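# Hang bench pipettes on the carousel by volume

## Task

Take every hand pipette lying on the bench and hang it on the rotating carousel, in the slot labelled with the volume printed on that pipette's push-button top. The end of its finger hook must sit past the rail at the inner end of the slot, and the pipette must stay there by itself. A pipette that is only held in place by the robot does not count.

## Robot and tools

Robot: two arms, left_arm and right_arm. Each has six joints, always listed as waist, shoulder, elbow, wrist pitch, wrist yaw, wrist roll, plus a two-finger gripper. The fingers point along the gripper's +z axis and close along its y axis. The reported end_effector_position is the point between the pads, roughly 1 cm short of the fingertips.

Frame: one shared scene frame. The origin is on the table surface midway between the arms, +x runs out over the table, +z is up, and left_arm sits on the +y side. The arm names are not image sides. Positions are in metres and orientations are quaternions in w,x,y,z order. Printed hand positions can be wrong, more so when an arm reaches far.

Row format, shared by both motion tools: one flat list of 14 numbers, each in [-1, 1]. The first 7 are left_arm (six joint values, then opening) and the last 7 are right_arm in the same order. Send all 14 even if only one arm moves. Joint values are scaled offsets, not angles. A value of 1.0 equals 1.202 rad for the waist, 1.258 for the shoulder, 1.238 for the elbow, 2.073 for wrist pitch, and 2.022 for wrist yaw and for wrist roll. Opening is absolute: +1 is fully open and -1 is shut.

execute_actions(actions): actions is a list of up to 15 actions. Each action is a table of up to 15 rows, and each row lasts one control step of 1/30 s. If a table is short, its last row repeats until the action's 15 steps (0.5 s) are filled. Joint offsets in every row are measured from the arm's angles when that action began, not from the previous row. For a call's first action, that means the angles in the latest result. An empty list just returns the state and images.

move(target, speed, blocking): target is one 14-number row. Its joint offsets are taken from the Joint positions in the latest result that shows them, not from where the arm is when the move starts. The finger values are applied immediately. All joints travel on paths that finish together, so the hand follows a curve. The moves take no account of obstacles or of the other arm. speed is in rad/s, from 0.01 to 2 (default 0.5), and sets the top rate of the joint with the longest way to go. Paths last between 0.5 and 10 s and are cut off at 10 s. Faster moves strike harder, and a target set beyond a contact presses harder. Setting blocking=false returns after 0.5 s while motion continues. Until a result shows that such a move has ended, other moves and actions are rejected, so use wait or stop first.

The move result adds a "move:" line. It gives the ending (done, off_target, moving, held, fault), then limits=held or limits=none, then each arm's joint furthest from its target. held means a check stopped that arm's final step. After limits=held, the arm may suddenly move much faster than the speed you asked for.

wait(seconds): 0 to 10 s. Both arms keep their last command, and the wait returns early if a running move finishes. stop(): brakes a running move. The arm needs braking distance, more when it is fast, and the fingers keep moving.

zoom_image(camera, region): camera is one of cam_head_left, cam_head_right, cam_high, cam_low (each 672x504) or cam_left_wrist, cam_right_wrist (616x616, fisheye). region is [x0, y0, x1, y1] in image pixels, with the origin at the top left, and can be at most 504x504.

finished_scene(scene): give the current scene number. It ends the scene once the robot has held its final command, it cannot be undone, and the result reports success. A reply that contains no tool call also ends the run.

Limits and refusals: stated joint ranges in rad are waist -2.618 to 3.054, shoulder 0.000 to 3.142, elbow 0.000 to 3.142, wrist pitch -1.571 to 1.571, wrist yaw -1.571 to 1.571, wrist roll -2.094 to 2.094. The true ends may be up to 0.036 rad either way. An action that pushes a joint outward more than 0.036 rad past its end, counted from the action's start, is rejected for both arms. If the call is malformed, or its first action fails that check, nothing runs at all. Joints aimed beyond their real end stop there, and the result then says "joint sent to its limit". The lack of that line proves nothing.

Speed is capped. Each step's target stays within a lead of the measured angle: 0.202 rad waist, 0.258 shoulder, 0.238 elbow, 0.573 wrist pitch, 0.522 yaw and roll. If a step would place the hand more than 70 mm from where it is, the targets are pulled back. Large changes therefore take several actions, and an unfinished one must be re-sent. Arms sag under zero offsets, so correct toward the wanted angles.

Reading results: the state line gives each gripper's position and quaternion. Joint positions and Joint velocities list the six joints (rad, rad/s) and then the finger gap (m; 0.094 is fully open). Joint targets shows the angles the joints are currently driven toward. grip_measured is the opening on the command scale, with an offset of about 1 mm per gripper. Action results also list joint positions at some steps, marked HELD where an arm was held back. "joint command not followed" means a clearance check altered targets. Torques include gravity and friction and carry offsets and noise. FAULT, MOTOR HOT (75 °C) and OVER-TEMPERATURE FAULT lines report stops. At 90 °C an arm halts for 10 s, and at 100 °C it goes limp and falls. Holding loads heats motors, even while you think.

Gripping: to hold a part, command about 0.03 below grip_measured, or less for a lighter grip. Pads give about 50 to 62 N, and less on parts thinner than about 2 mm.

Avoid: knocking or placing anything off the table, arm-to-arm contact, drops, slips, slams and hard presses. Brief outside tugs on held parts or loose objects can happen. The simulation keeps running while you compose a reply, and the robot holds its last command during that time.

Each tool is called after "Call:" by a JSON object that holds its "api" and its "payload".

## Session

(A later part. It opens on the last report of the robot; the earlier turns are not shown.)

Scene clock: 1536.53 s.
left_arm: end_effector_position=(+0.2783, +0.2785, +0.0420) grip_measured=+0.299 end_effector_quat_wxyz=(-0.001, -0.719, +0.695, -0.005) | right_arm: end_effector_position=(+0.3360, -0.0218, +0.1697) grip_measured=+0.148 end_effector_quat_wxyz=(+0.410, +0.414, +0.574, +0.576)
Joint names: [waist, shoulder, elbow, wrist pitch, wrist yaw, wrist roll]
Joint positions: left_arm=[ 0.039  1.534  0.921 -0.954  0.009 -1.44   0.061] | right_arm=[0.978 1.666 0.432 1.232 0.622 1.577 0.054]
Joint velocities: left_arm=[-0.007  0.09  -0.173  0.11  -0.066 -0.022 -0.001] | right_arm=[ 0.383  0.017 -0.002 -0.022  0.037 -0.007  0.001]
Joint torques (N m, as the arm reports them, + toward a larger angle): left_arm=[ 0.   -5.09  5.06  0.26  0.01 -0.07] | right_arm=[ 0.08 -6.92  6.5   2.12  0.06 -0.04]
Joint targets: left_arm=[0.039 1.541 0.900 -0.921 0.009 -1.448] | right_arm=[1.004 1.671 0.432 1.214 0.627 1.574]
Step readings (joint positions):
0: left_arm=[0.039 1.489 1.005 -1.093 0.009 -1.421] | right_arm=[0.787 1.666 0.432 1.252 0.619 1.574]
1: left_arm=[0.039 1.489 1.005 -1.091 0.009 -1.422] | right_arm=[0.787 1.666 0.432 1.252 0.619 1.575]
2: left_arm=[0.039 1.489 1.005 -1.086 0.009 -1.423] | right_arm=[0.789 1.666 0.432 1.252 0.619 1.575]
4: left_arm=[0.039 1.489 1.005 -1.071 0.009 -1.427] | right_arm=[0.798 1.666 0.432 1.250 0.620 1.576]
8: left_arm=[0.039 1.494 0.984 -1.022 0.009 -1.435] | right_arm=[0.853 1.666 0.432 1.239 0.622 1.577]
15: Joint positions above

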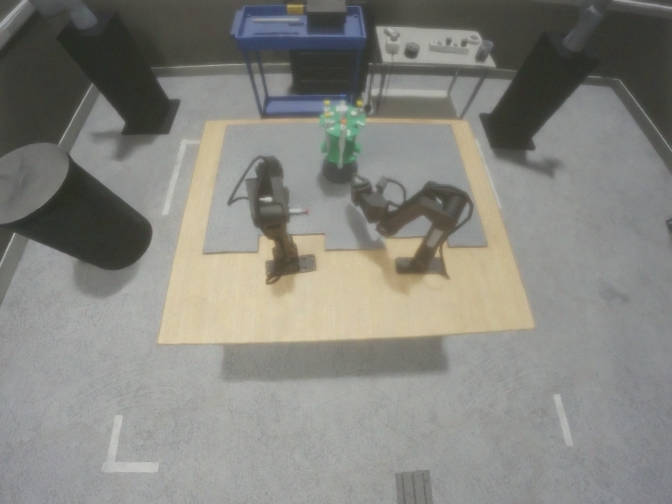

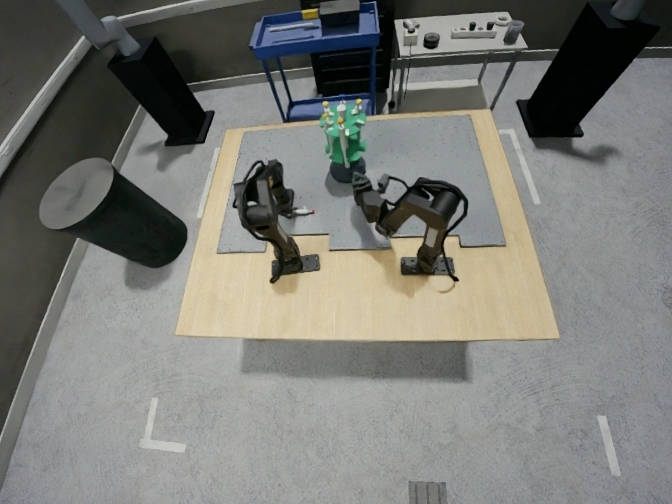

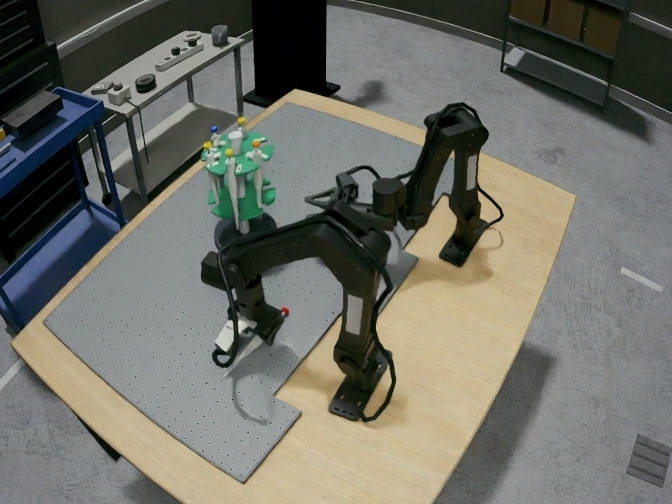

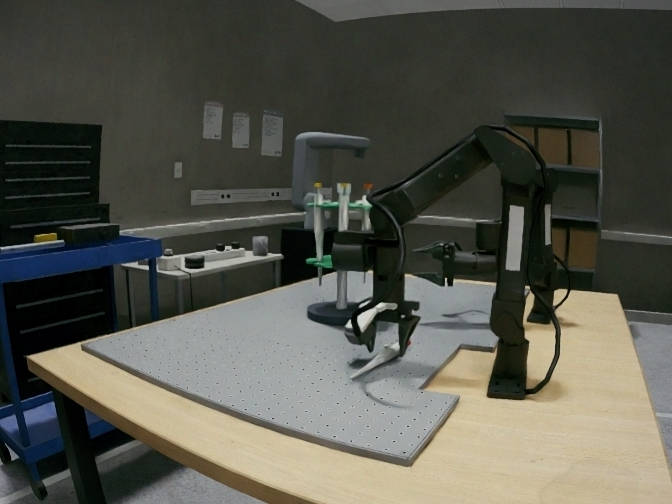

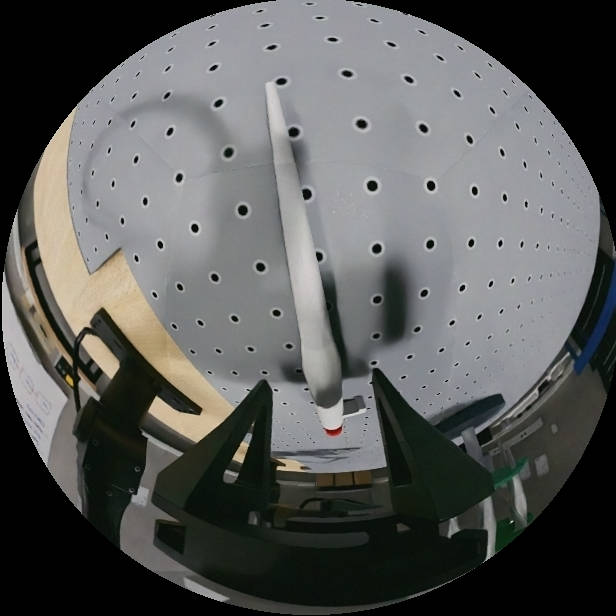

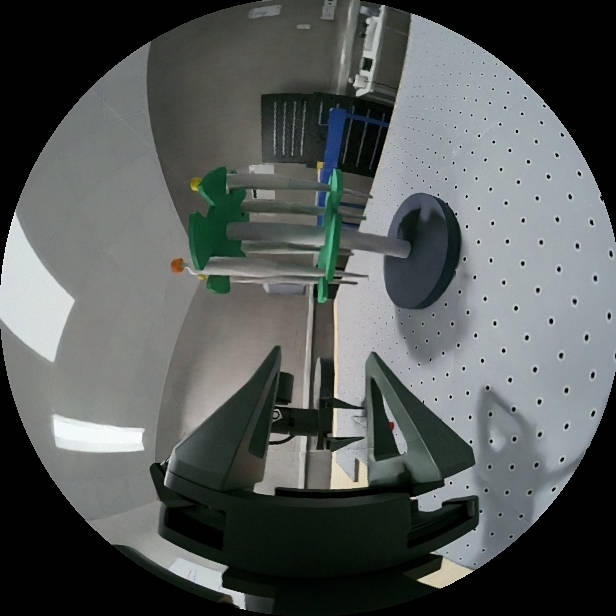

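Call:
{"api": "execute_actions", "payload": {"actions": []}}

Scene clock: 1561.60 s.
left_arm: end_effector_position=(+0.2799, +0.2787, +0.0386) grip_measured=+0.299 end_effector_quat_wxyz=(+0.001, -0.720, +0.694, -0.007) | right_arm: end_effector_position=(+0.3303, -0.0151, +0.1694) grip_measured=+0.148 end_effector_quat_wxyz=(+0.404, +0.407, +0.579, +0.579)
Joint names: [waist, shoulder, elbow, wrist pitch, wrist yaw, wrist roll]
Joint positions: left_arm=[ 0.039  1.539  0.911 -0.932  0.009 -1.441  0.061] | right_arm=[1.    1.666 0.432 1.23  0.622 1.577 0.054]
Joint velocities: left_arm=[ 0.022 -0.032  0.007 -0.007 -0.037  0.022 -0.001] | right_arm=[ 0.002 -0.002 -0.007  0.007  0.022 -0.066  0.   ]
Joint torques (N m, as the arm reports them, + toward a larger angle): left_arm=[-0.01 -4.96  4.93  0.23  0.01 -0.05] | right_arm=[ 0.3  -6.86  6.38  2.14  0.06 -0.02]
Joint targets: left_arm=[0.039 1.541 0.900 -0.920 0.009 -1.448] | right_arm=[1.004 1.671 0.432 1.214 0.627 1.574]

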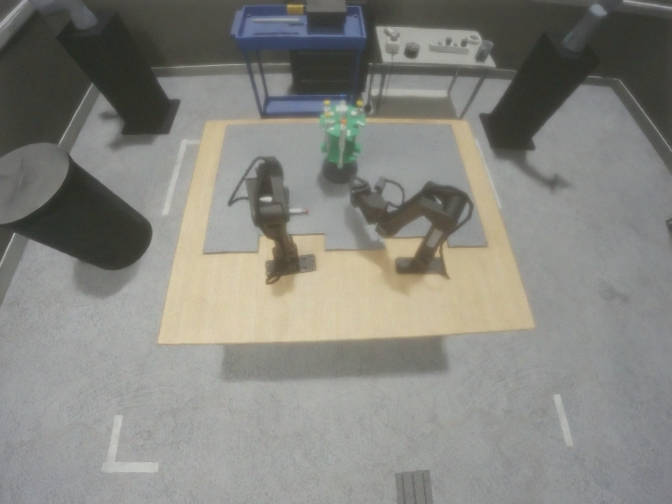

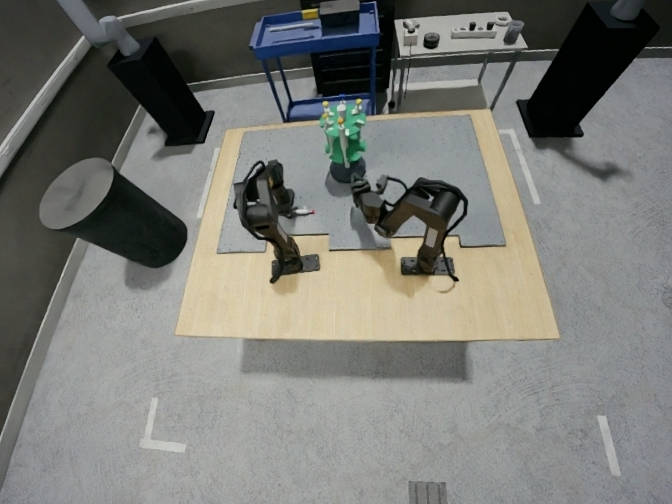

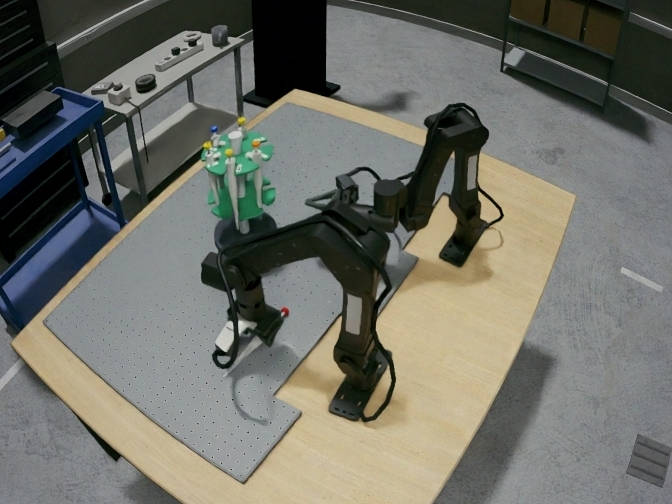

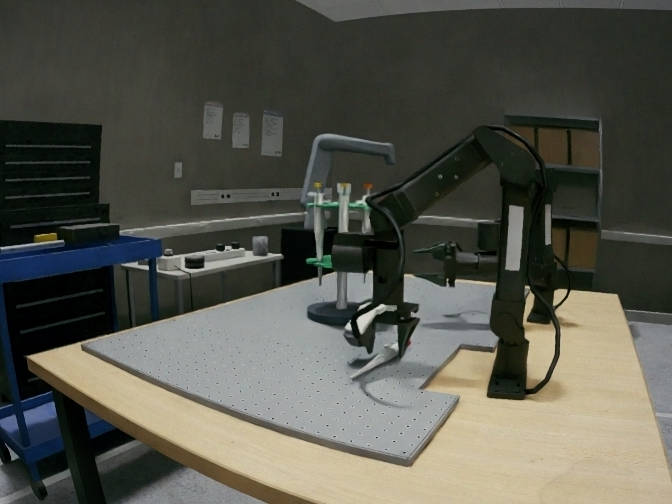

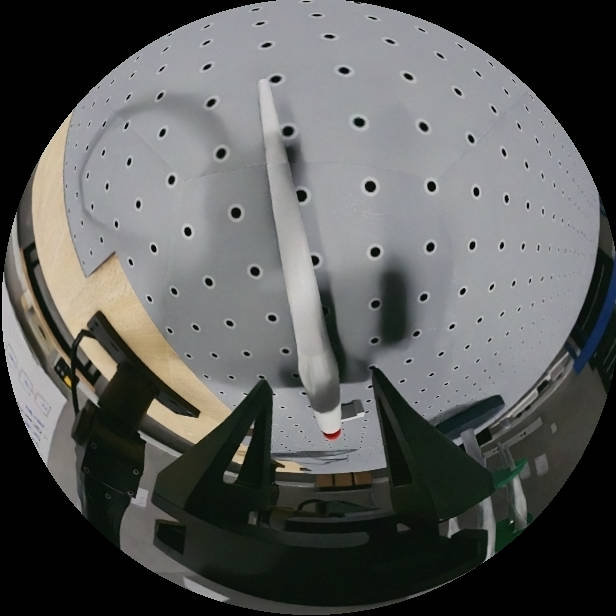

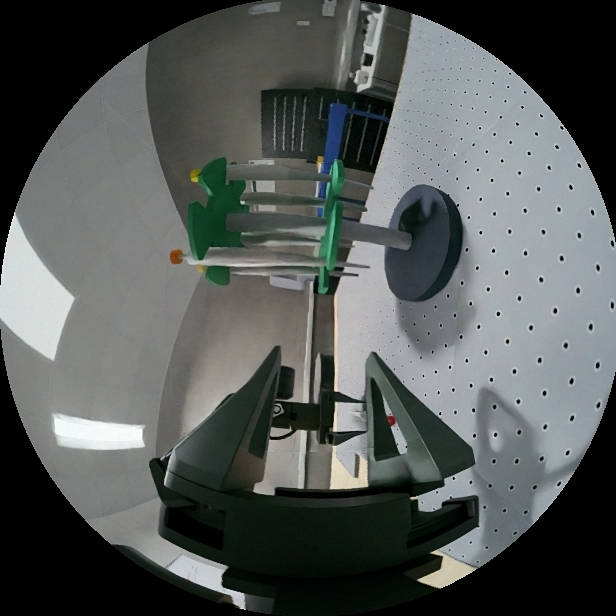

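Call:
{"api": "execute_actions", "payload": {"actions": [[[0,0.001,-0.011,0.006,0,-0.002,0.3, 0.004,0.004,0,-0.004,0.002,-0.002,0.15],[0,0.001,-0.013,0.007,0,-0.002,0.3, 0.013,0.004,0,-0.004,0.002,-0.003,0.15],[0,0.001,-0.015,0.008,0,-0.002,0.25, 0.026,0.004,0,-0.004,0.002,-0.004,0.15],[0,0.001,-0.017,0.009,0,-0.002,0.2, 0.043,0.004,0,-0.004,0.002,-0.005,0.15],[0,0.001,-0.019,0.009,0,-0.002,0.15, 0.062,0.004,0,-0.004,0.002,-0.006,0.15],[0,0.001,-0.019,0.009,0,-0.002,0.1, 0.083,0.004,0,-0.004,0.002,-0.006,0.15],[0,0.001,-0.019,0.009,0,-0.002,0.05, 0.106,0.004,0,-0.004,0.002,-0.006,0.15],[0,0.001,-0.019,0.009,0,-0.002,0.0, 0.128,0.004,0,-0.004,0.002,-0.006,0.15],[0,0.001,-0.019,0.009,0,-0.002,-0.05, 0.149,0.004,0,-0.004,0.002,-0.006,0.15],[0,0.001,-0.019,0.009,0,-0.002,-0.1, 0.168,0.004,0,-0.004,0.002,-0.006,0.15],[0,0.001,-0.019,0.009,0,-0.002,-0.15, 0.185,0.004,0,-0.004,0.002,-0.006,0.15],[0,0.001,-0.019,0.009,0,-0.002,-0.2, 0.198,0.004,0,-0.004,0.002,-0.006,0.15],[0,0.001,-0.019,0.009,0,-0.002,-0.25, 0.207,0.004,0,-0.004,0.002,-0.006,0.15],[0,0.001,-0.019,0.009,0,-0.002,-0.3, 0.211,0.004,0,-0.004,0.002,-0.006,0.15],[0,0.001,-0.019,0.009,0,-0.002,-0.35, 0.213,0.004,0,-0.004,0.002,-0.006,0.15]]]}}

Call:
{"api": "execute_actions", "payload": {"actions": []}}

Scene clock: 1592.87 s.
left_arm: end_effector_position=(+0.2814, +0.2790, +0.0386) grip_measured=-0.324 end_effector_quat_wxyz=(+0.004, -0.720, +0.694, -0.009) | right_arm: end_effector_position=(+0.2559, +0.0513, +0.1694) grip_measured=+0.148 end_effector_quat_wxyz=(+0.331, +0.335, +0.624, +0.624)
Joint names: [waist, shoulder, elbow, wrist pitch, wrist yaw, wrist roll]
Joint positions: left_arm=[ 0.039  1.539  0.911 -0.926  0.009 -1.441  0.032] | right_arm=[1.244 1.666 0.432 1.23  0.625 1.577 0.054]
Joint velocities: left_arm=[ 0.022  0.032 -0.007 -0.007  0.007  0.007 -0.052] | right_arm=[ 0.212  0.022  0.017 -0.095 -0.051 -0.081  0.001]
Joint torques (N m, as the arm reports them, + toward a larger angle): left_arm=[ 0.02 -4.98  4.01  0.23  0.02 -0.04] | right_arm=[-0.21 -6.9   6.47  2.2   0.02 -0.13]
Joint targets: left_arm=[0.039 1.541 0.888 -0.914 0.009 -1.445] | right_arm=[1.255 1.671 0.432 1.222 0.626 1.565]
Step readings (joint positions):
0: left_arm=[0.039 1.539 0.911 -0.932 0.009 -1.441] | right_arm=[1.000 1.666 0.432 1.230 0.622 1.577]
1: left_arm=[0.039 1.539 0.911 -0.932 0.009 -1.441] | right_arm=[1.000 1.666 0.432 1.230 0.622 1.577]
2: left_arm=[0.039 1.539 0.911 -0.932 0.009 -1.441] | right_arm=[1.000 1.666 0.432 1.230 0.622 1.577]
4: left_arm=[0.039 1.539 0.911 -0.931 0.009 -1.441] | right_arm=[1.011 1.666 0.432 1.230 0.623 1.577]
8: left_arm=[0.039 1.539 0.911 -0.928 0.009 -1.441] | right_arm=[1.094 1.666 0.432 1.230 0.625 1.577]
15: Joint positions above

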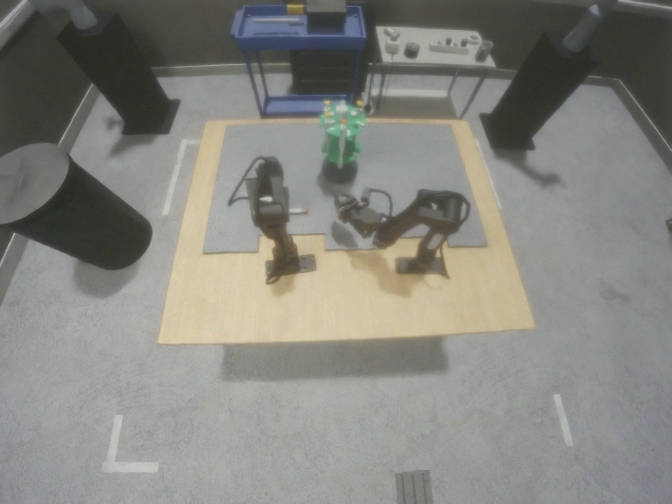

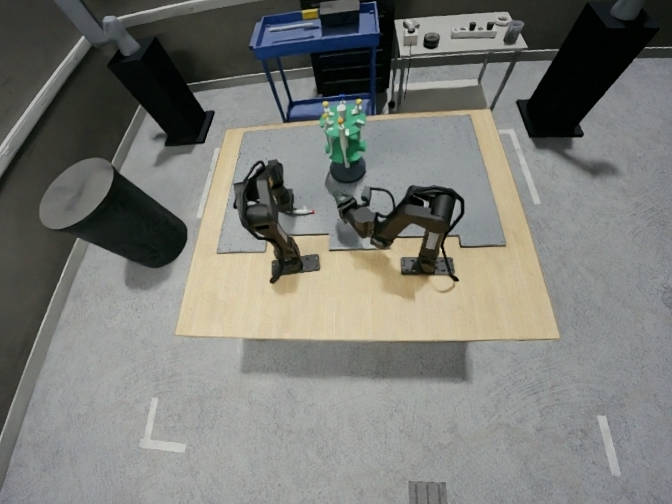

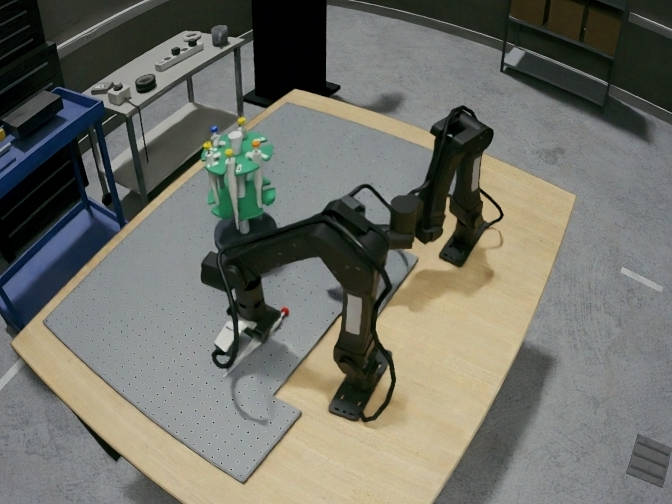

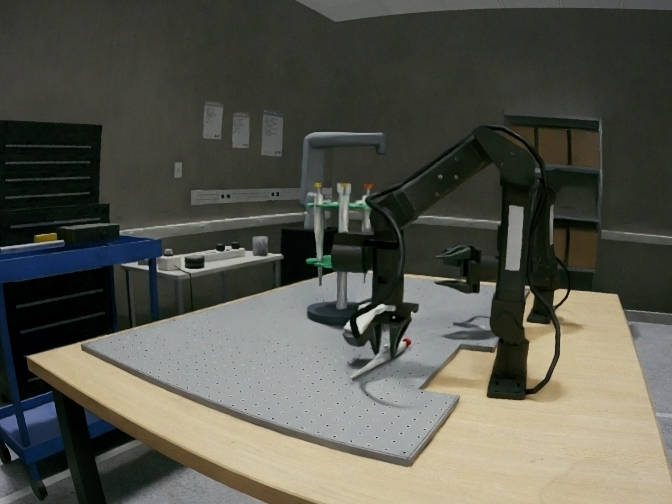

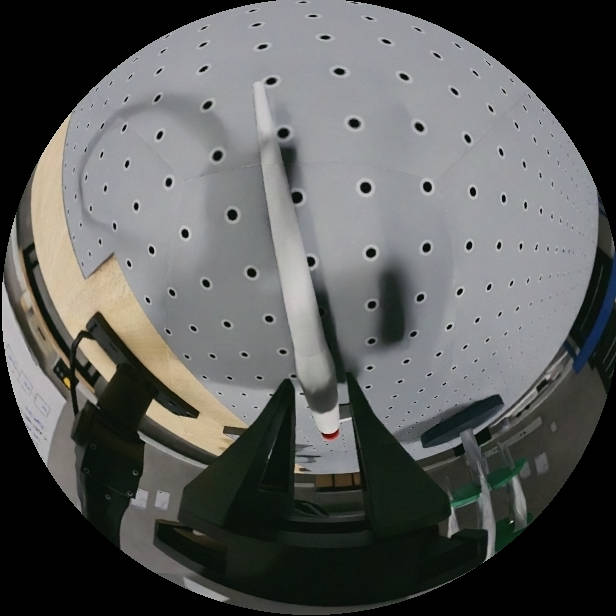

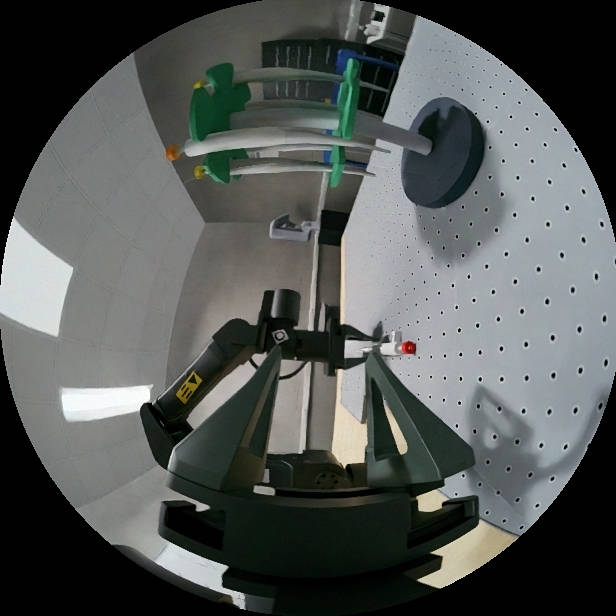

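Scene clock: 1592.87 s.
left_arm: end_effector_position=(+0.2814, +0.2790, +0.0386) grip_measured=-0.324 end_effector_quat_wxyz=(+0.004, -0.720, +0.694, -0.009) | right_arm: end_effector_position=(+0.2559, +0.0513, +0.1694) grip_measured=+0.148 end_effector_quat_wxyz=(+0.331, +0.335, +0.624, +0.624)
Joint names: [waist, shoulder, elbow, wrist pitch, wrist yaw, wrist roll]
Joint positions: left_arm=[ 0.039  1.539  0.911 -0.926  0.009 -1.441  0.032] | right_arm=[1.244 1.666 0.432 1.23  0.625 1.577 0.054]
Joint velocities: left_arm=[ 0.022  0.032 -0.007 -0.007  0.007  0.007 -0.052] | right_arm=[ 0.212  0.022  0.017 -0.095 -0.051 -0.081  0.001]
Joint torques (N m, as the arm reports them, + toward a larger angle): left_arm=[ 0.02 -4.98  4.01  0.23  0.02 -0.04] | right_arm=[-0.21 -6.9   6.47  2.2   0.02 -0.13]
Joint targets: left_arm=[0.039 1.541 0.888 -0.914 0.009 -1.445] | right_arm=[1.255 1.671 0.432 1.222 0.626 1.565]

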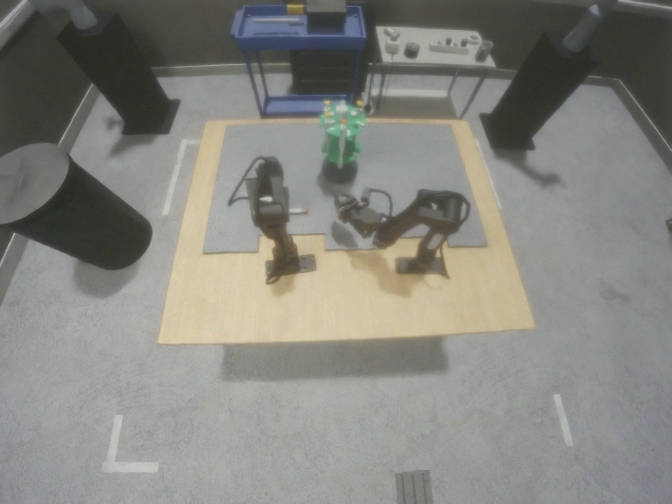

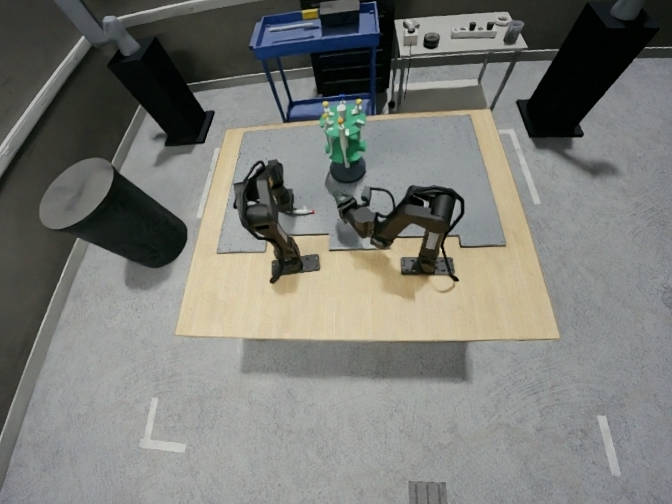

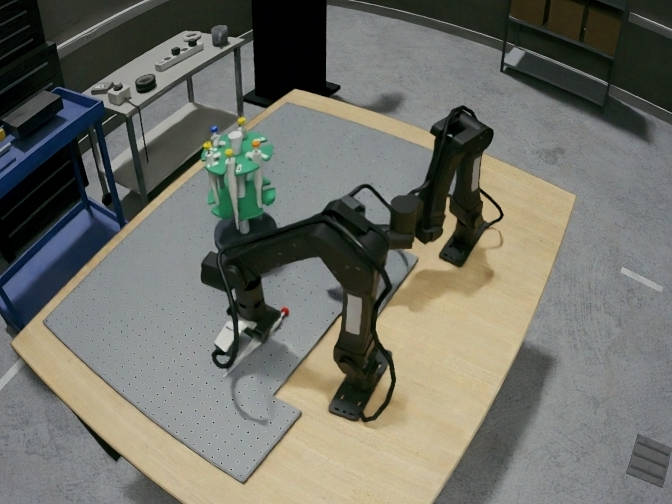

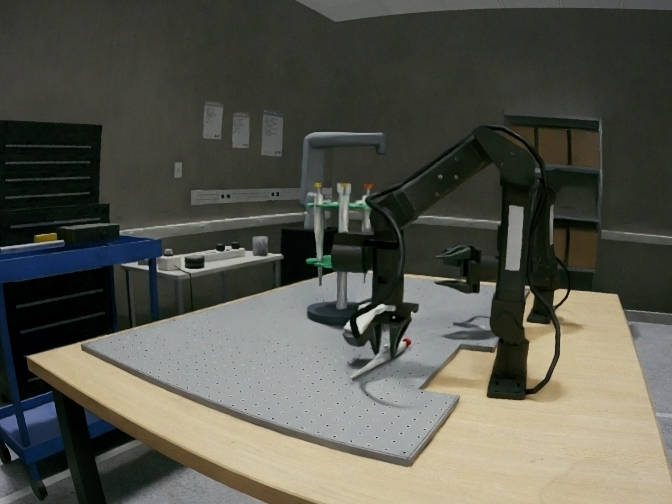

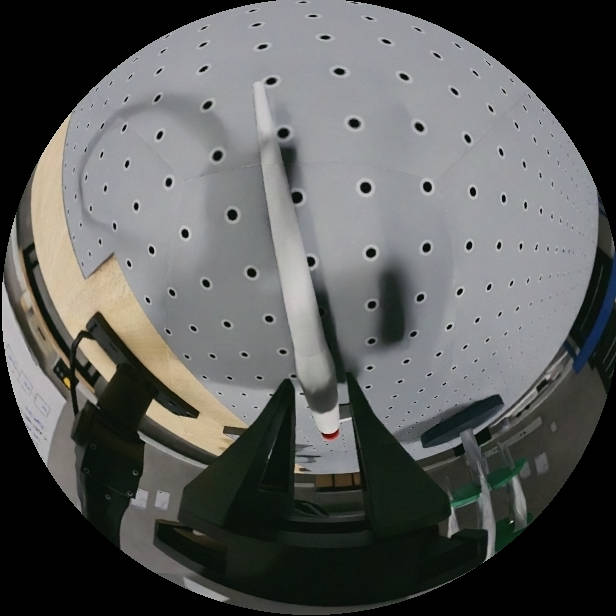

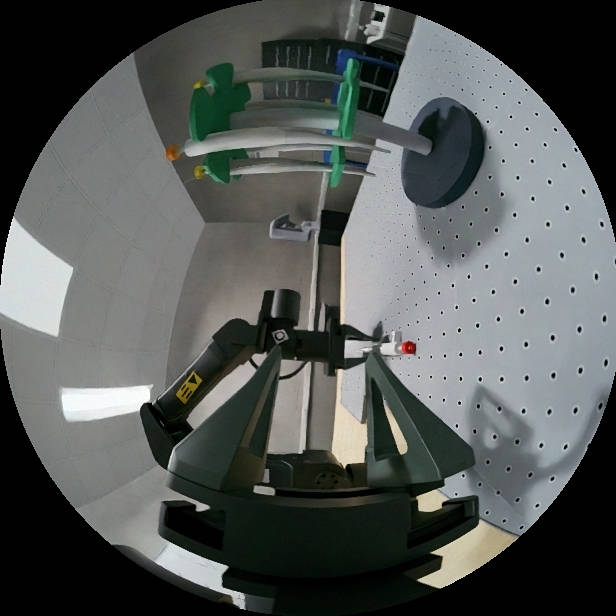

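Call:
{"api": "zoom_image", "payload": {"camera": "cam_low", "region": [330, 300, 440, 390]}}

Call:
{"api": "zoom_image", "payload": {"camera": "cam_right_wrist", "region": [330, 300, 440, 390]}}

Region (330, 300, 440, 390) of cam_low's 672x504 image, scaled by 4.582, with more detail than that image has; it fills the top 412 rows of this view, and the rest is white.

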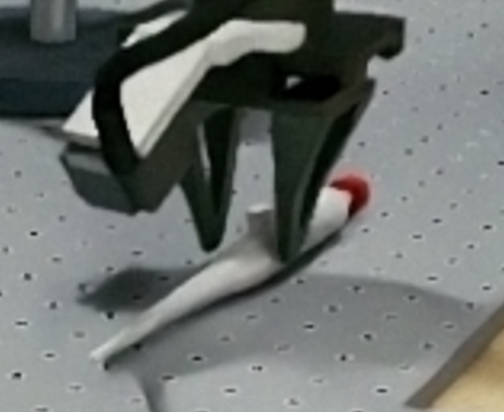

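Region (330, 300, 440, 390) of cam_right_wrist's 616x616 image, scaled by 4.582, with more detail than that image has; it fills the top 412 rows of this view, and the rest is white.

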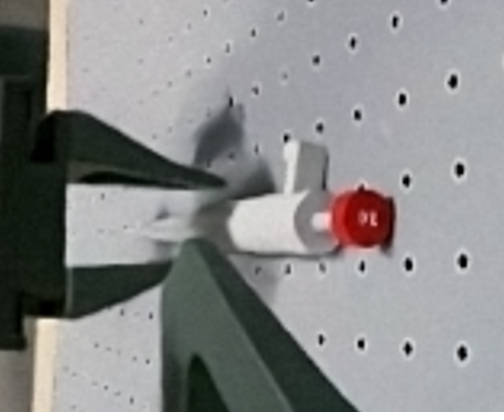

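Call:
{"api": "execute_actions", "payload": {"actions": [[[0,0.005,-0.006,0,0,-0.002,-0.35, 0.009,0.004,0,-0.003,0,-0.006,0.15],[0,0.008,-0.005,-0.003,0,-0.002,-0.35, 0.009,0.004,0,-0.003,0,-0.006,0.15],[0,0.011,-0.004,-0.005,0,-0.002,-0.36, 0.009,0.004,0,-0.003,0,-0.006,0.15],[0,0.012,-0.004,-0.005,0,-0.002,-0.38, 0.009,0.004,0,-0.003,0,-0.006,0.15],[0,0.012,-0.004,-0.005,0,-0.002,-0.41, 0.009,0.004,0,-0.003,0,-0.006,0.15],[0,0.012,-0.004,-0.005,0,-0.002,-0.44, 0.009,0.004,0,-0.003,0,-0.006,0.15],[0,0.012,-0.004,-0.005,0,-0.002,-0.47, 0.009,0.004,0,-0.003,0,-0.006,0.15],[0,0.012,-0.004,-0.005,0,-0.002,-0.5, 0.009,0.004,0,-0.003,0,-0.006,0.15],[0,0.012,-0.004,-0.005,0,-0.002,-0.52, 0.009,0.004,0,-0.003,0,-0.006,0.15],[0,0.012,-0.004,-0.005,0,-0.002,-0.54, 0.009,0.004,0,-0.003,0,-0.006,0.15],[0,0.012,-0.004,-0.005,0,-0.002,-0.56, 0.009,0.004,0,-0.003,0,-0.006,0.15],[0,0.012,-0.004,-0.005,0,-0.002,-0.58, 0.009,0.004,0,-0.003,0,-0.006,0.15],[0,0.012,-0.004,-0.005,0,-0.002,-0.595, 0.009,0.004,0,-0.003,0,-0.006,0.15],[0,0.012,-0.004,-0.005,0,-0.002,-0.605, 0.009,0.004,0,-0.003,0,-0.006,0.15],[0,0.012,-0.004,-0.005,0,-0.002,-0.615, 0.009,0.004,0,-0.003,0,-0.006,0.15]]]}}

Scene clock: 1621.50 s.
left_arm: end_effector_position=(+0.2809, +0.2789, +0.0382) grip_measured=-0.599 end_effector_quat_wxyz=(+0.003, -0.720, +0.694, -0.008) | right_arm: end_effector_position=(+0.2536, +0.0529, +0.1694) grip_measured=+0.148 end_effector_quat_wxyz=(+0.329, +0.332, +0.625, +0.625)
Joint names: [waist, shoulder, elbow, wrist pitch, wrist yaw, wrist roll]
Joint positions: left_arm=[ 0.039  1.541  0.911 -0.927  0.009 -1.441  0.019] | right_arm=[1.251 1.666 0.432 1.23  0.625 1.577 0.054]
Joint velocities: left_arm=[ 0.007  0.007 -0.017  0.007 -0.007 -0.022 -0.007] | right_arm=[ 0.002  0.007 -0.007 -0.037  0.007 -0.051  0.   ]
Joint torques (N m, as the arm reports them, + toward a larger angle): left_arm=[ 0.   -4.09  5.43  0.04  0.01 -0.04] | right_arm=[ 0.29 -6.95  6.46  2.23 -0.02 -0.11]
Joint targets: left_arm=[0.039 1.554 0.906 -0.937 0.009 -1.445] | right_arm=[1.255 1.671 0.432 1.224 0.625 1.565]
Step readings (joint positions):
0: left_arm=[0.039 1.539 0.911 -0.926 0.009 -1.441] | right_arm=[1.251 1.666 0.432 1.230 0.625 1.577]
1: left_arm=[0.039 1.539 0.911 -0.926 0.009 -1.441] | right_arm=[1.251 1.666 0.432 1.230 0.625 1.577]
2: left_arm=[0.039 1.539 0.911 -0.926 0.009 -1.441] | right_arm=[1.251 1.666 0.432 1.230 0.625 1.577]
4: left_arm=[0.039 1.539 0.911 -0.926 0.009 -1.441] | right_arm=[1.251 1.666 0.432 1.230 0.625 1.577]
8: left_arm=[0.039 1.539 0.911 -0.926 0.009 -1.441] | right_arm=[1.251 1.666 0.432 1.230 0.625 1.577]
15: Joint positions above

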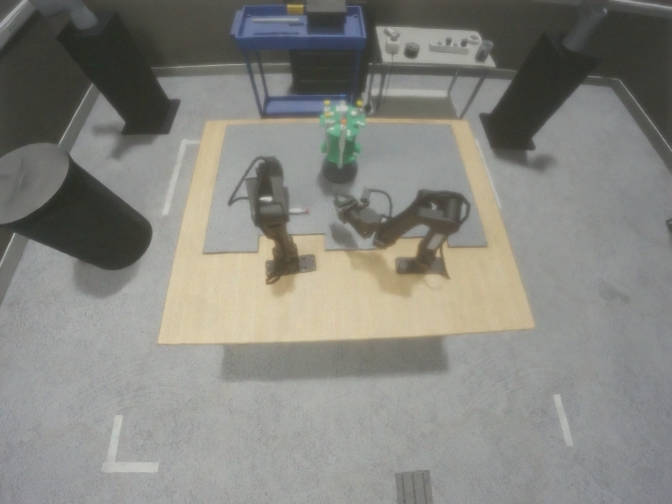

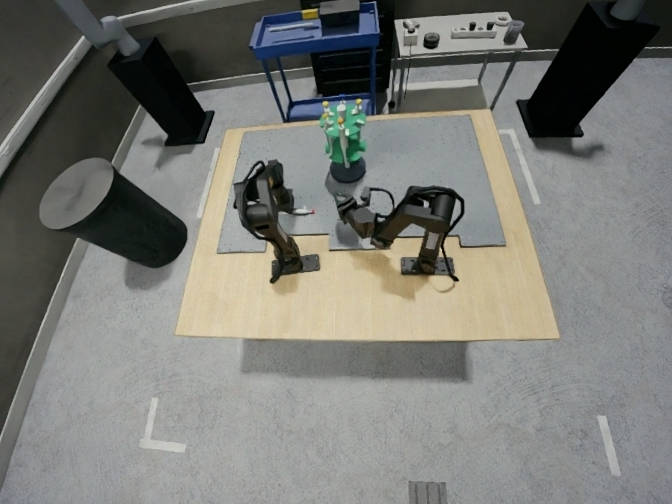

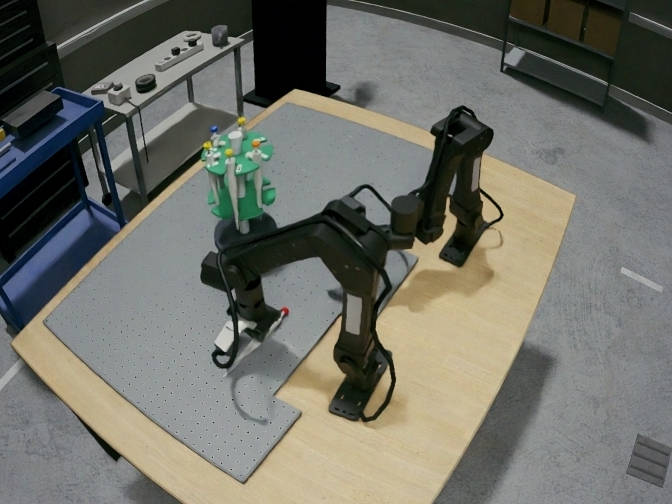

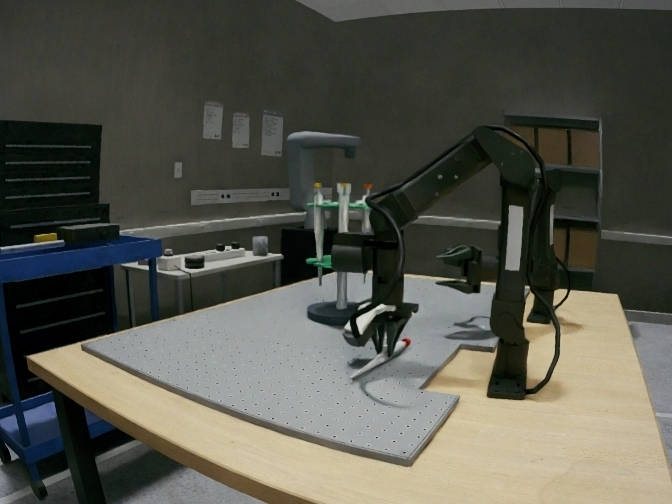

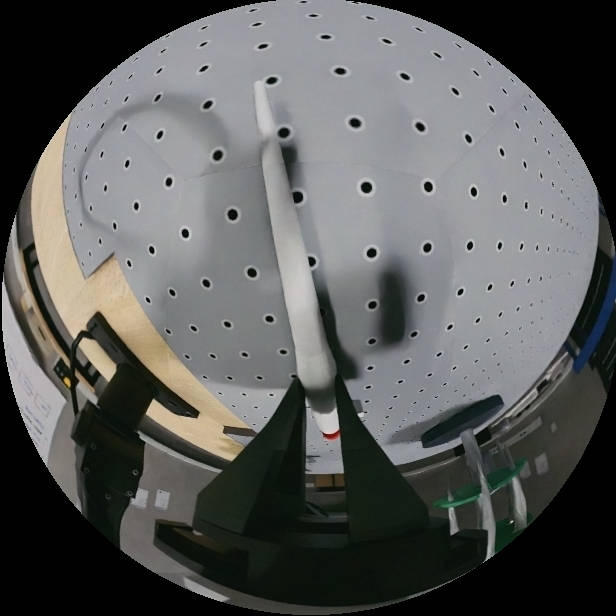

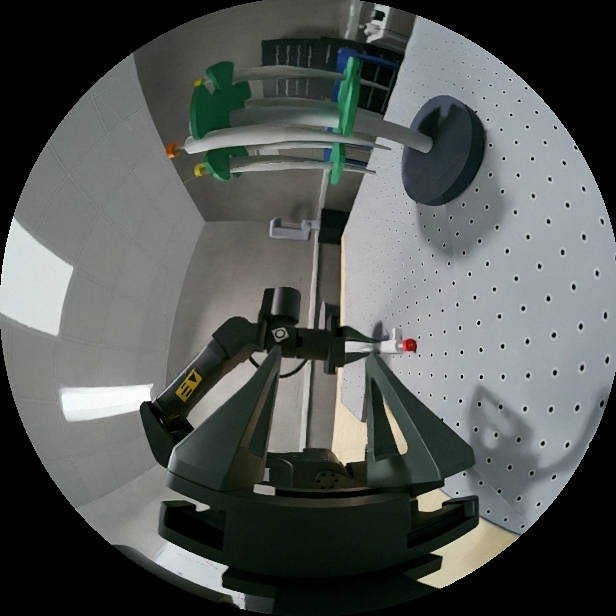

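Call:
{"api": "zoom_image", "payload": {"camera": "cam_low", "region": [345, 310, 425, 385]}}

Call:
{"api": "zoom_image", "payload": {"camera": "cam_left_wrist", "region": [250, 330, 390, 460]}}

Region (345, 310, 425, 385) of cam_low's 672x504 image, scaled by 6.300, with more detail than that image has; it fills the top 472 rows of this view, and the rest is white.

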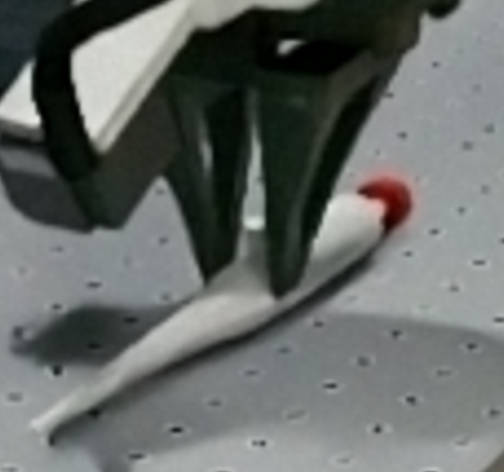

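Region (250, 330, 390, 460) of cam_left_wrist's 616x616 image, scaled by 3.600, with more detail than that image has; it fills the top 468 rows of this view, and the rest is white.

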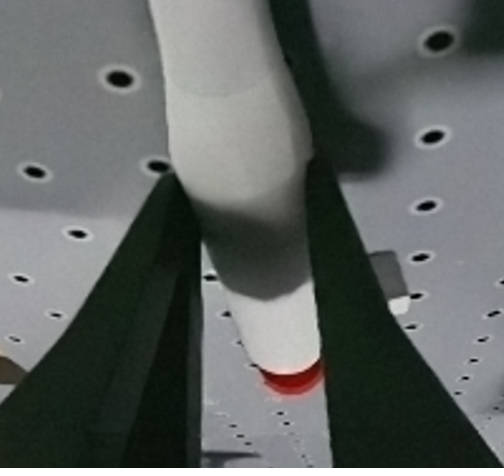

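Call:
{"api": "execute_actions", "payload": {"actions": [[[0,0,0.003,0,0,-0.002,-0.55, 0.003,0.004,0,-0.003,0,-0.006,0.15],[0,0,0.003,0,0,-0.002,-0.47, 0.003,0.004,0,-0.003,0,-0.006,0.15],[0,0,0.003,0,0,-0.002,-0.4, 0.003,0.004,0,-0.003,0,-0.006,0.15],[0,0.004,0.003,0.003,0,-0.002,-0.34, 0.003,0.004,0,-0.003,0,-0.006,0.15],[0,0.01,0.003,0.005,0,-0.002,-0.3, 0.003,0.004,0,-0.003,0,-0.006,0.15],[0,0.016,0.003,0.006,0,-0.002,-0.3, 0.003,0.004,0,-0.003,0,-0.006,0.15],[0,0.021,0.003,0.007,0,-0.002,-0.3, 0.003,0.004,0,-0.003,0,-0.006,0.15],[0,0.026,0.003,0.008,0,-0.002,-0.3, 0.003,0.004,0,-0.003,0,-0.006,0.15],[0,0.03,0.003,0.009,0,-0.002,-0.3, 0.003,0.004,0,-0.003,0,-0.006,0.15],[0,0.034,0.003,0.01,0,-0.002,-0.3, 0.003,0.004,0,-0.003,0,-0.006,0.15],[0,0.037,0.003,0.0105,0,-0.002,-0.3, 0.003,0.004,0,-0.003,0,-0.006,0.15],[0,0.039,0.003,0.0105,0,-0.002,-0.3, 0.003,0.004,0,-0.003,0,-0.006,0.15],[0,0.04,0.003,0.0105,0,-0.002,-0.3, 0.003,0.004,0,-0.003,0,-0.006,0.15]]]}}

Scene clock: 1648.97 s.
left_arm: end_effector_position=(+0.2791, +0.2785, +0.0276) grip_measured=-0.301 end_effector_quat_wxyz=(-0.013, -0.720, +0.694, +0.004) | right_arm: end_effector_position=(+0.2536, +0.0529, +0.1694) grip_measured=+0.148 end_effector_quat_wxyz=(+0.329, +0.332, +0.625, +0.625)
Joint names: [waist, shoulder, elbow, wrist pitch, wrist yaw, wrist roll]
Joint positions: left_arm=[ 0.039  1.588  0.911 -0.919  0.01  -1.441  0.033] | right_arm=[1.251 1.666 0.432 1.23  0.625 1.577 0.054]
Joint velocities: left_arm=[ 0.002  0.037  0.002  0.007  0.007 -0.081  0.001] | right_arm=[ 0.002 -0.007 -0.012 -0.081  0.066 -0.022  0.001]
Joint torques (N m, as the arm reports them, + toward a larger angle): left_arm=[ 0.   -5.24  5.92  0.19  0.02 -0.03] | right_arm=[ 0.25 -6.87  6.44  2.25  0.01 -0.12]
Joint targets: left_arm=[0.039 1.592 0.915 -0.905 0.010 -1.445] | right_arm=[1.255 1.671 0.432 1.224 0.625 1.565]
Step readings (joint positions):
0: left_arm=[0.039 1.541 0.911 -0.927 0.009 -1.441] | right_arm=[1.251 1.666 0.432 1.230 0.625 1.577]
1: left_arm=[0.039 1.541 0.911 -0.927 0.009 -1.441] | right_arm=[1.251 1.666 0.432 1.230 0.625 1.577]
2: left_arm=[0.039 1.541 0.911 -0.927 0.009 -1.441] | right_arm=[1.251 1.666 0.432 1.230 0.625 1.577]
4: left_arm=[0.039 1.541 0.911 -0.927 0.010 -1.441] | right_arm=[1.251 1.666 0.432 1.230 0.625 1.577]
8: left_arm=[0.039 1.552 0.911 -0.925 0.010 -1.441] | right_arm=[1.251 1.666 0.432 1.230 0.625 1.577]
15: Joint positions above

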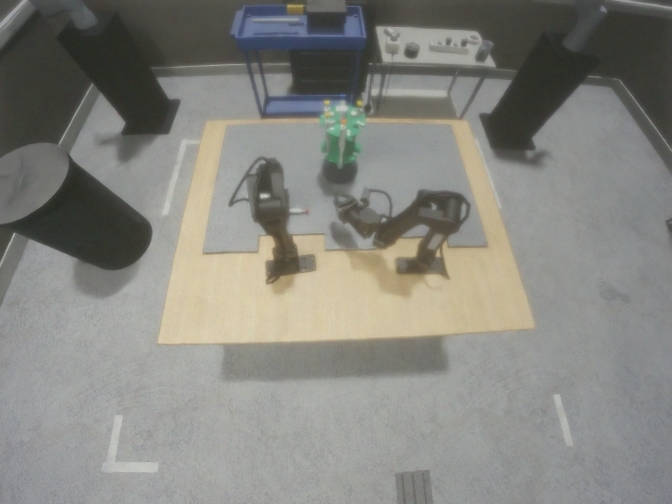

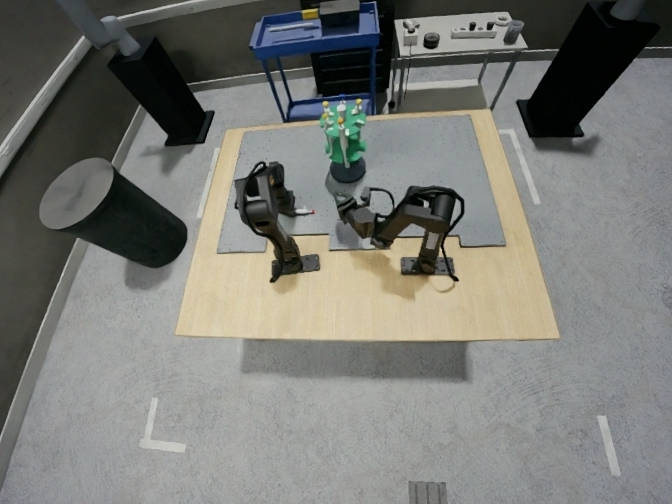

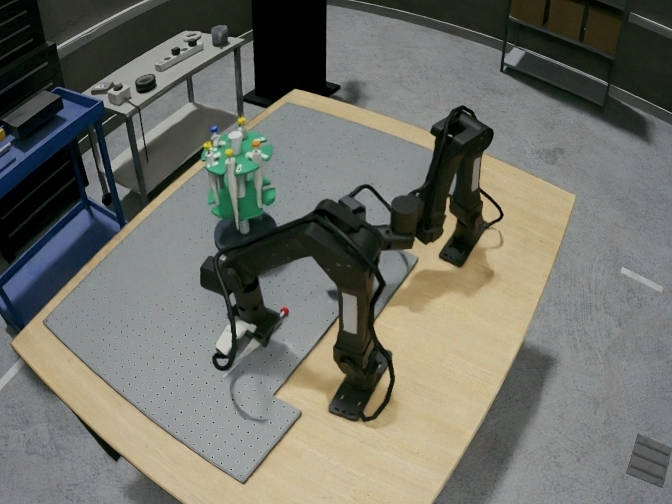

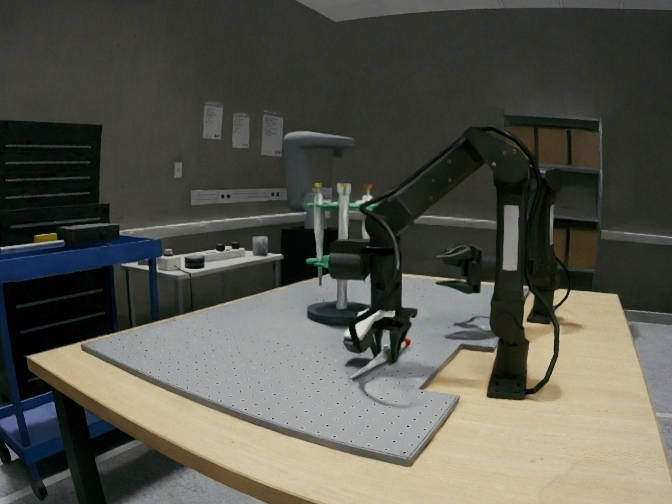

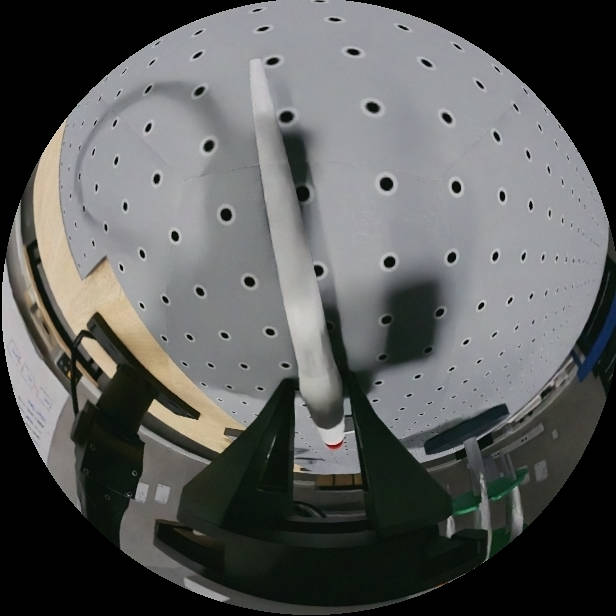

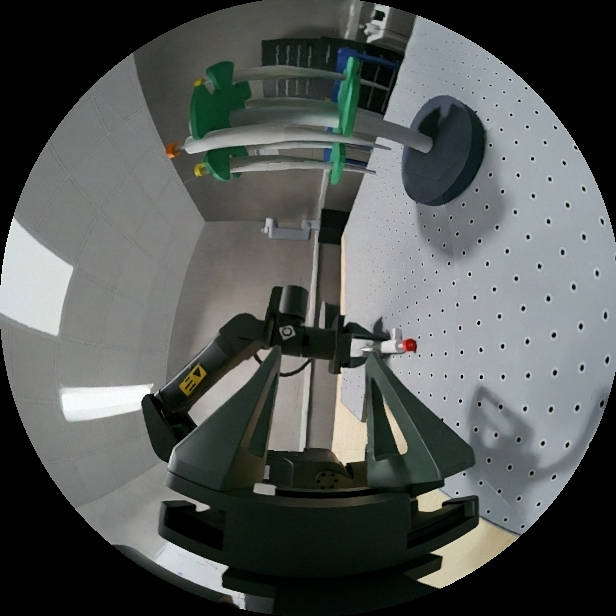

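Call:
{"api": "zoom_image", "payload": {"camera": "cam_low", "region": [345, 310, 425, 385]}}

Region (345, 310, 425, 385) of cam_low's 672x504 image, scaled by 6.300, with more detail than that image has; it fills the top 472 rows of this view, and the rest is white.

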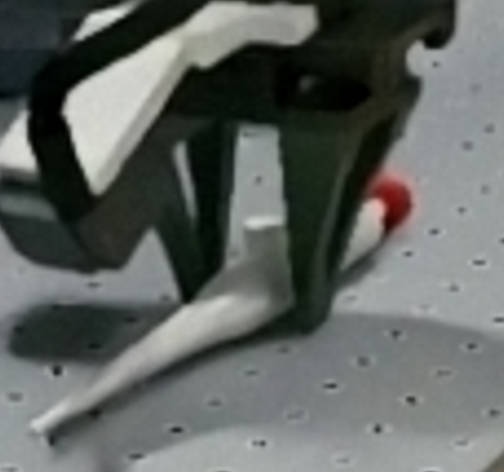

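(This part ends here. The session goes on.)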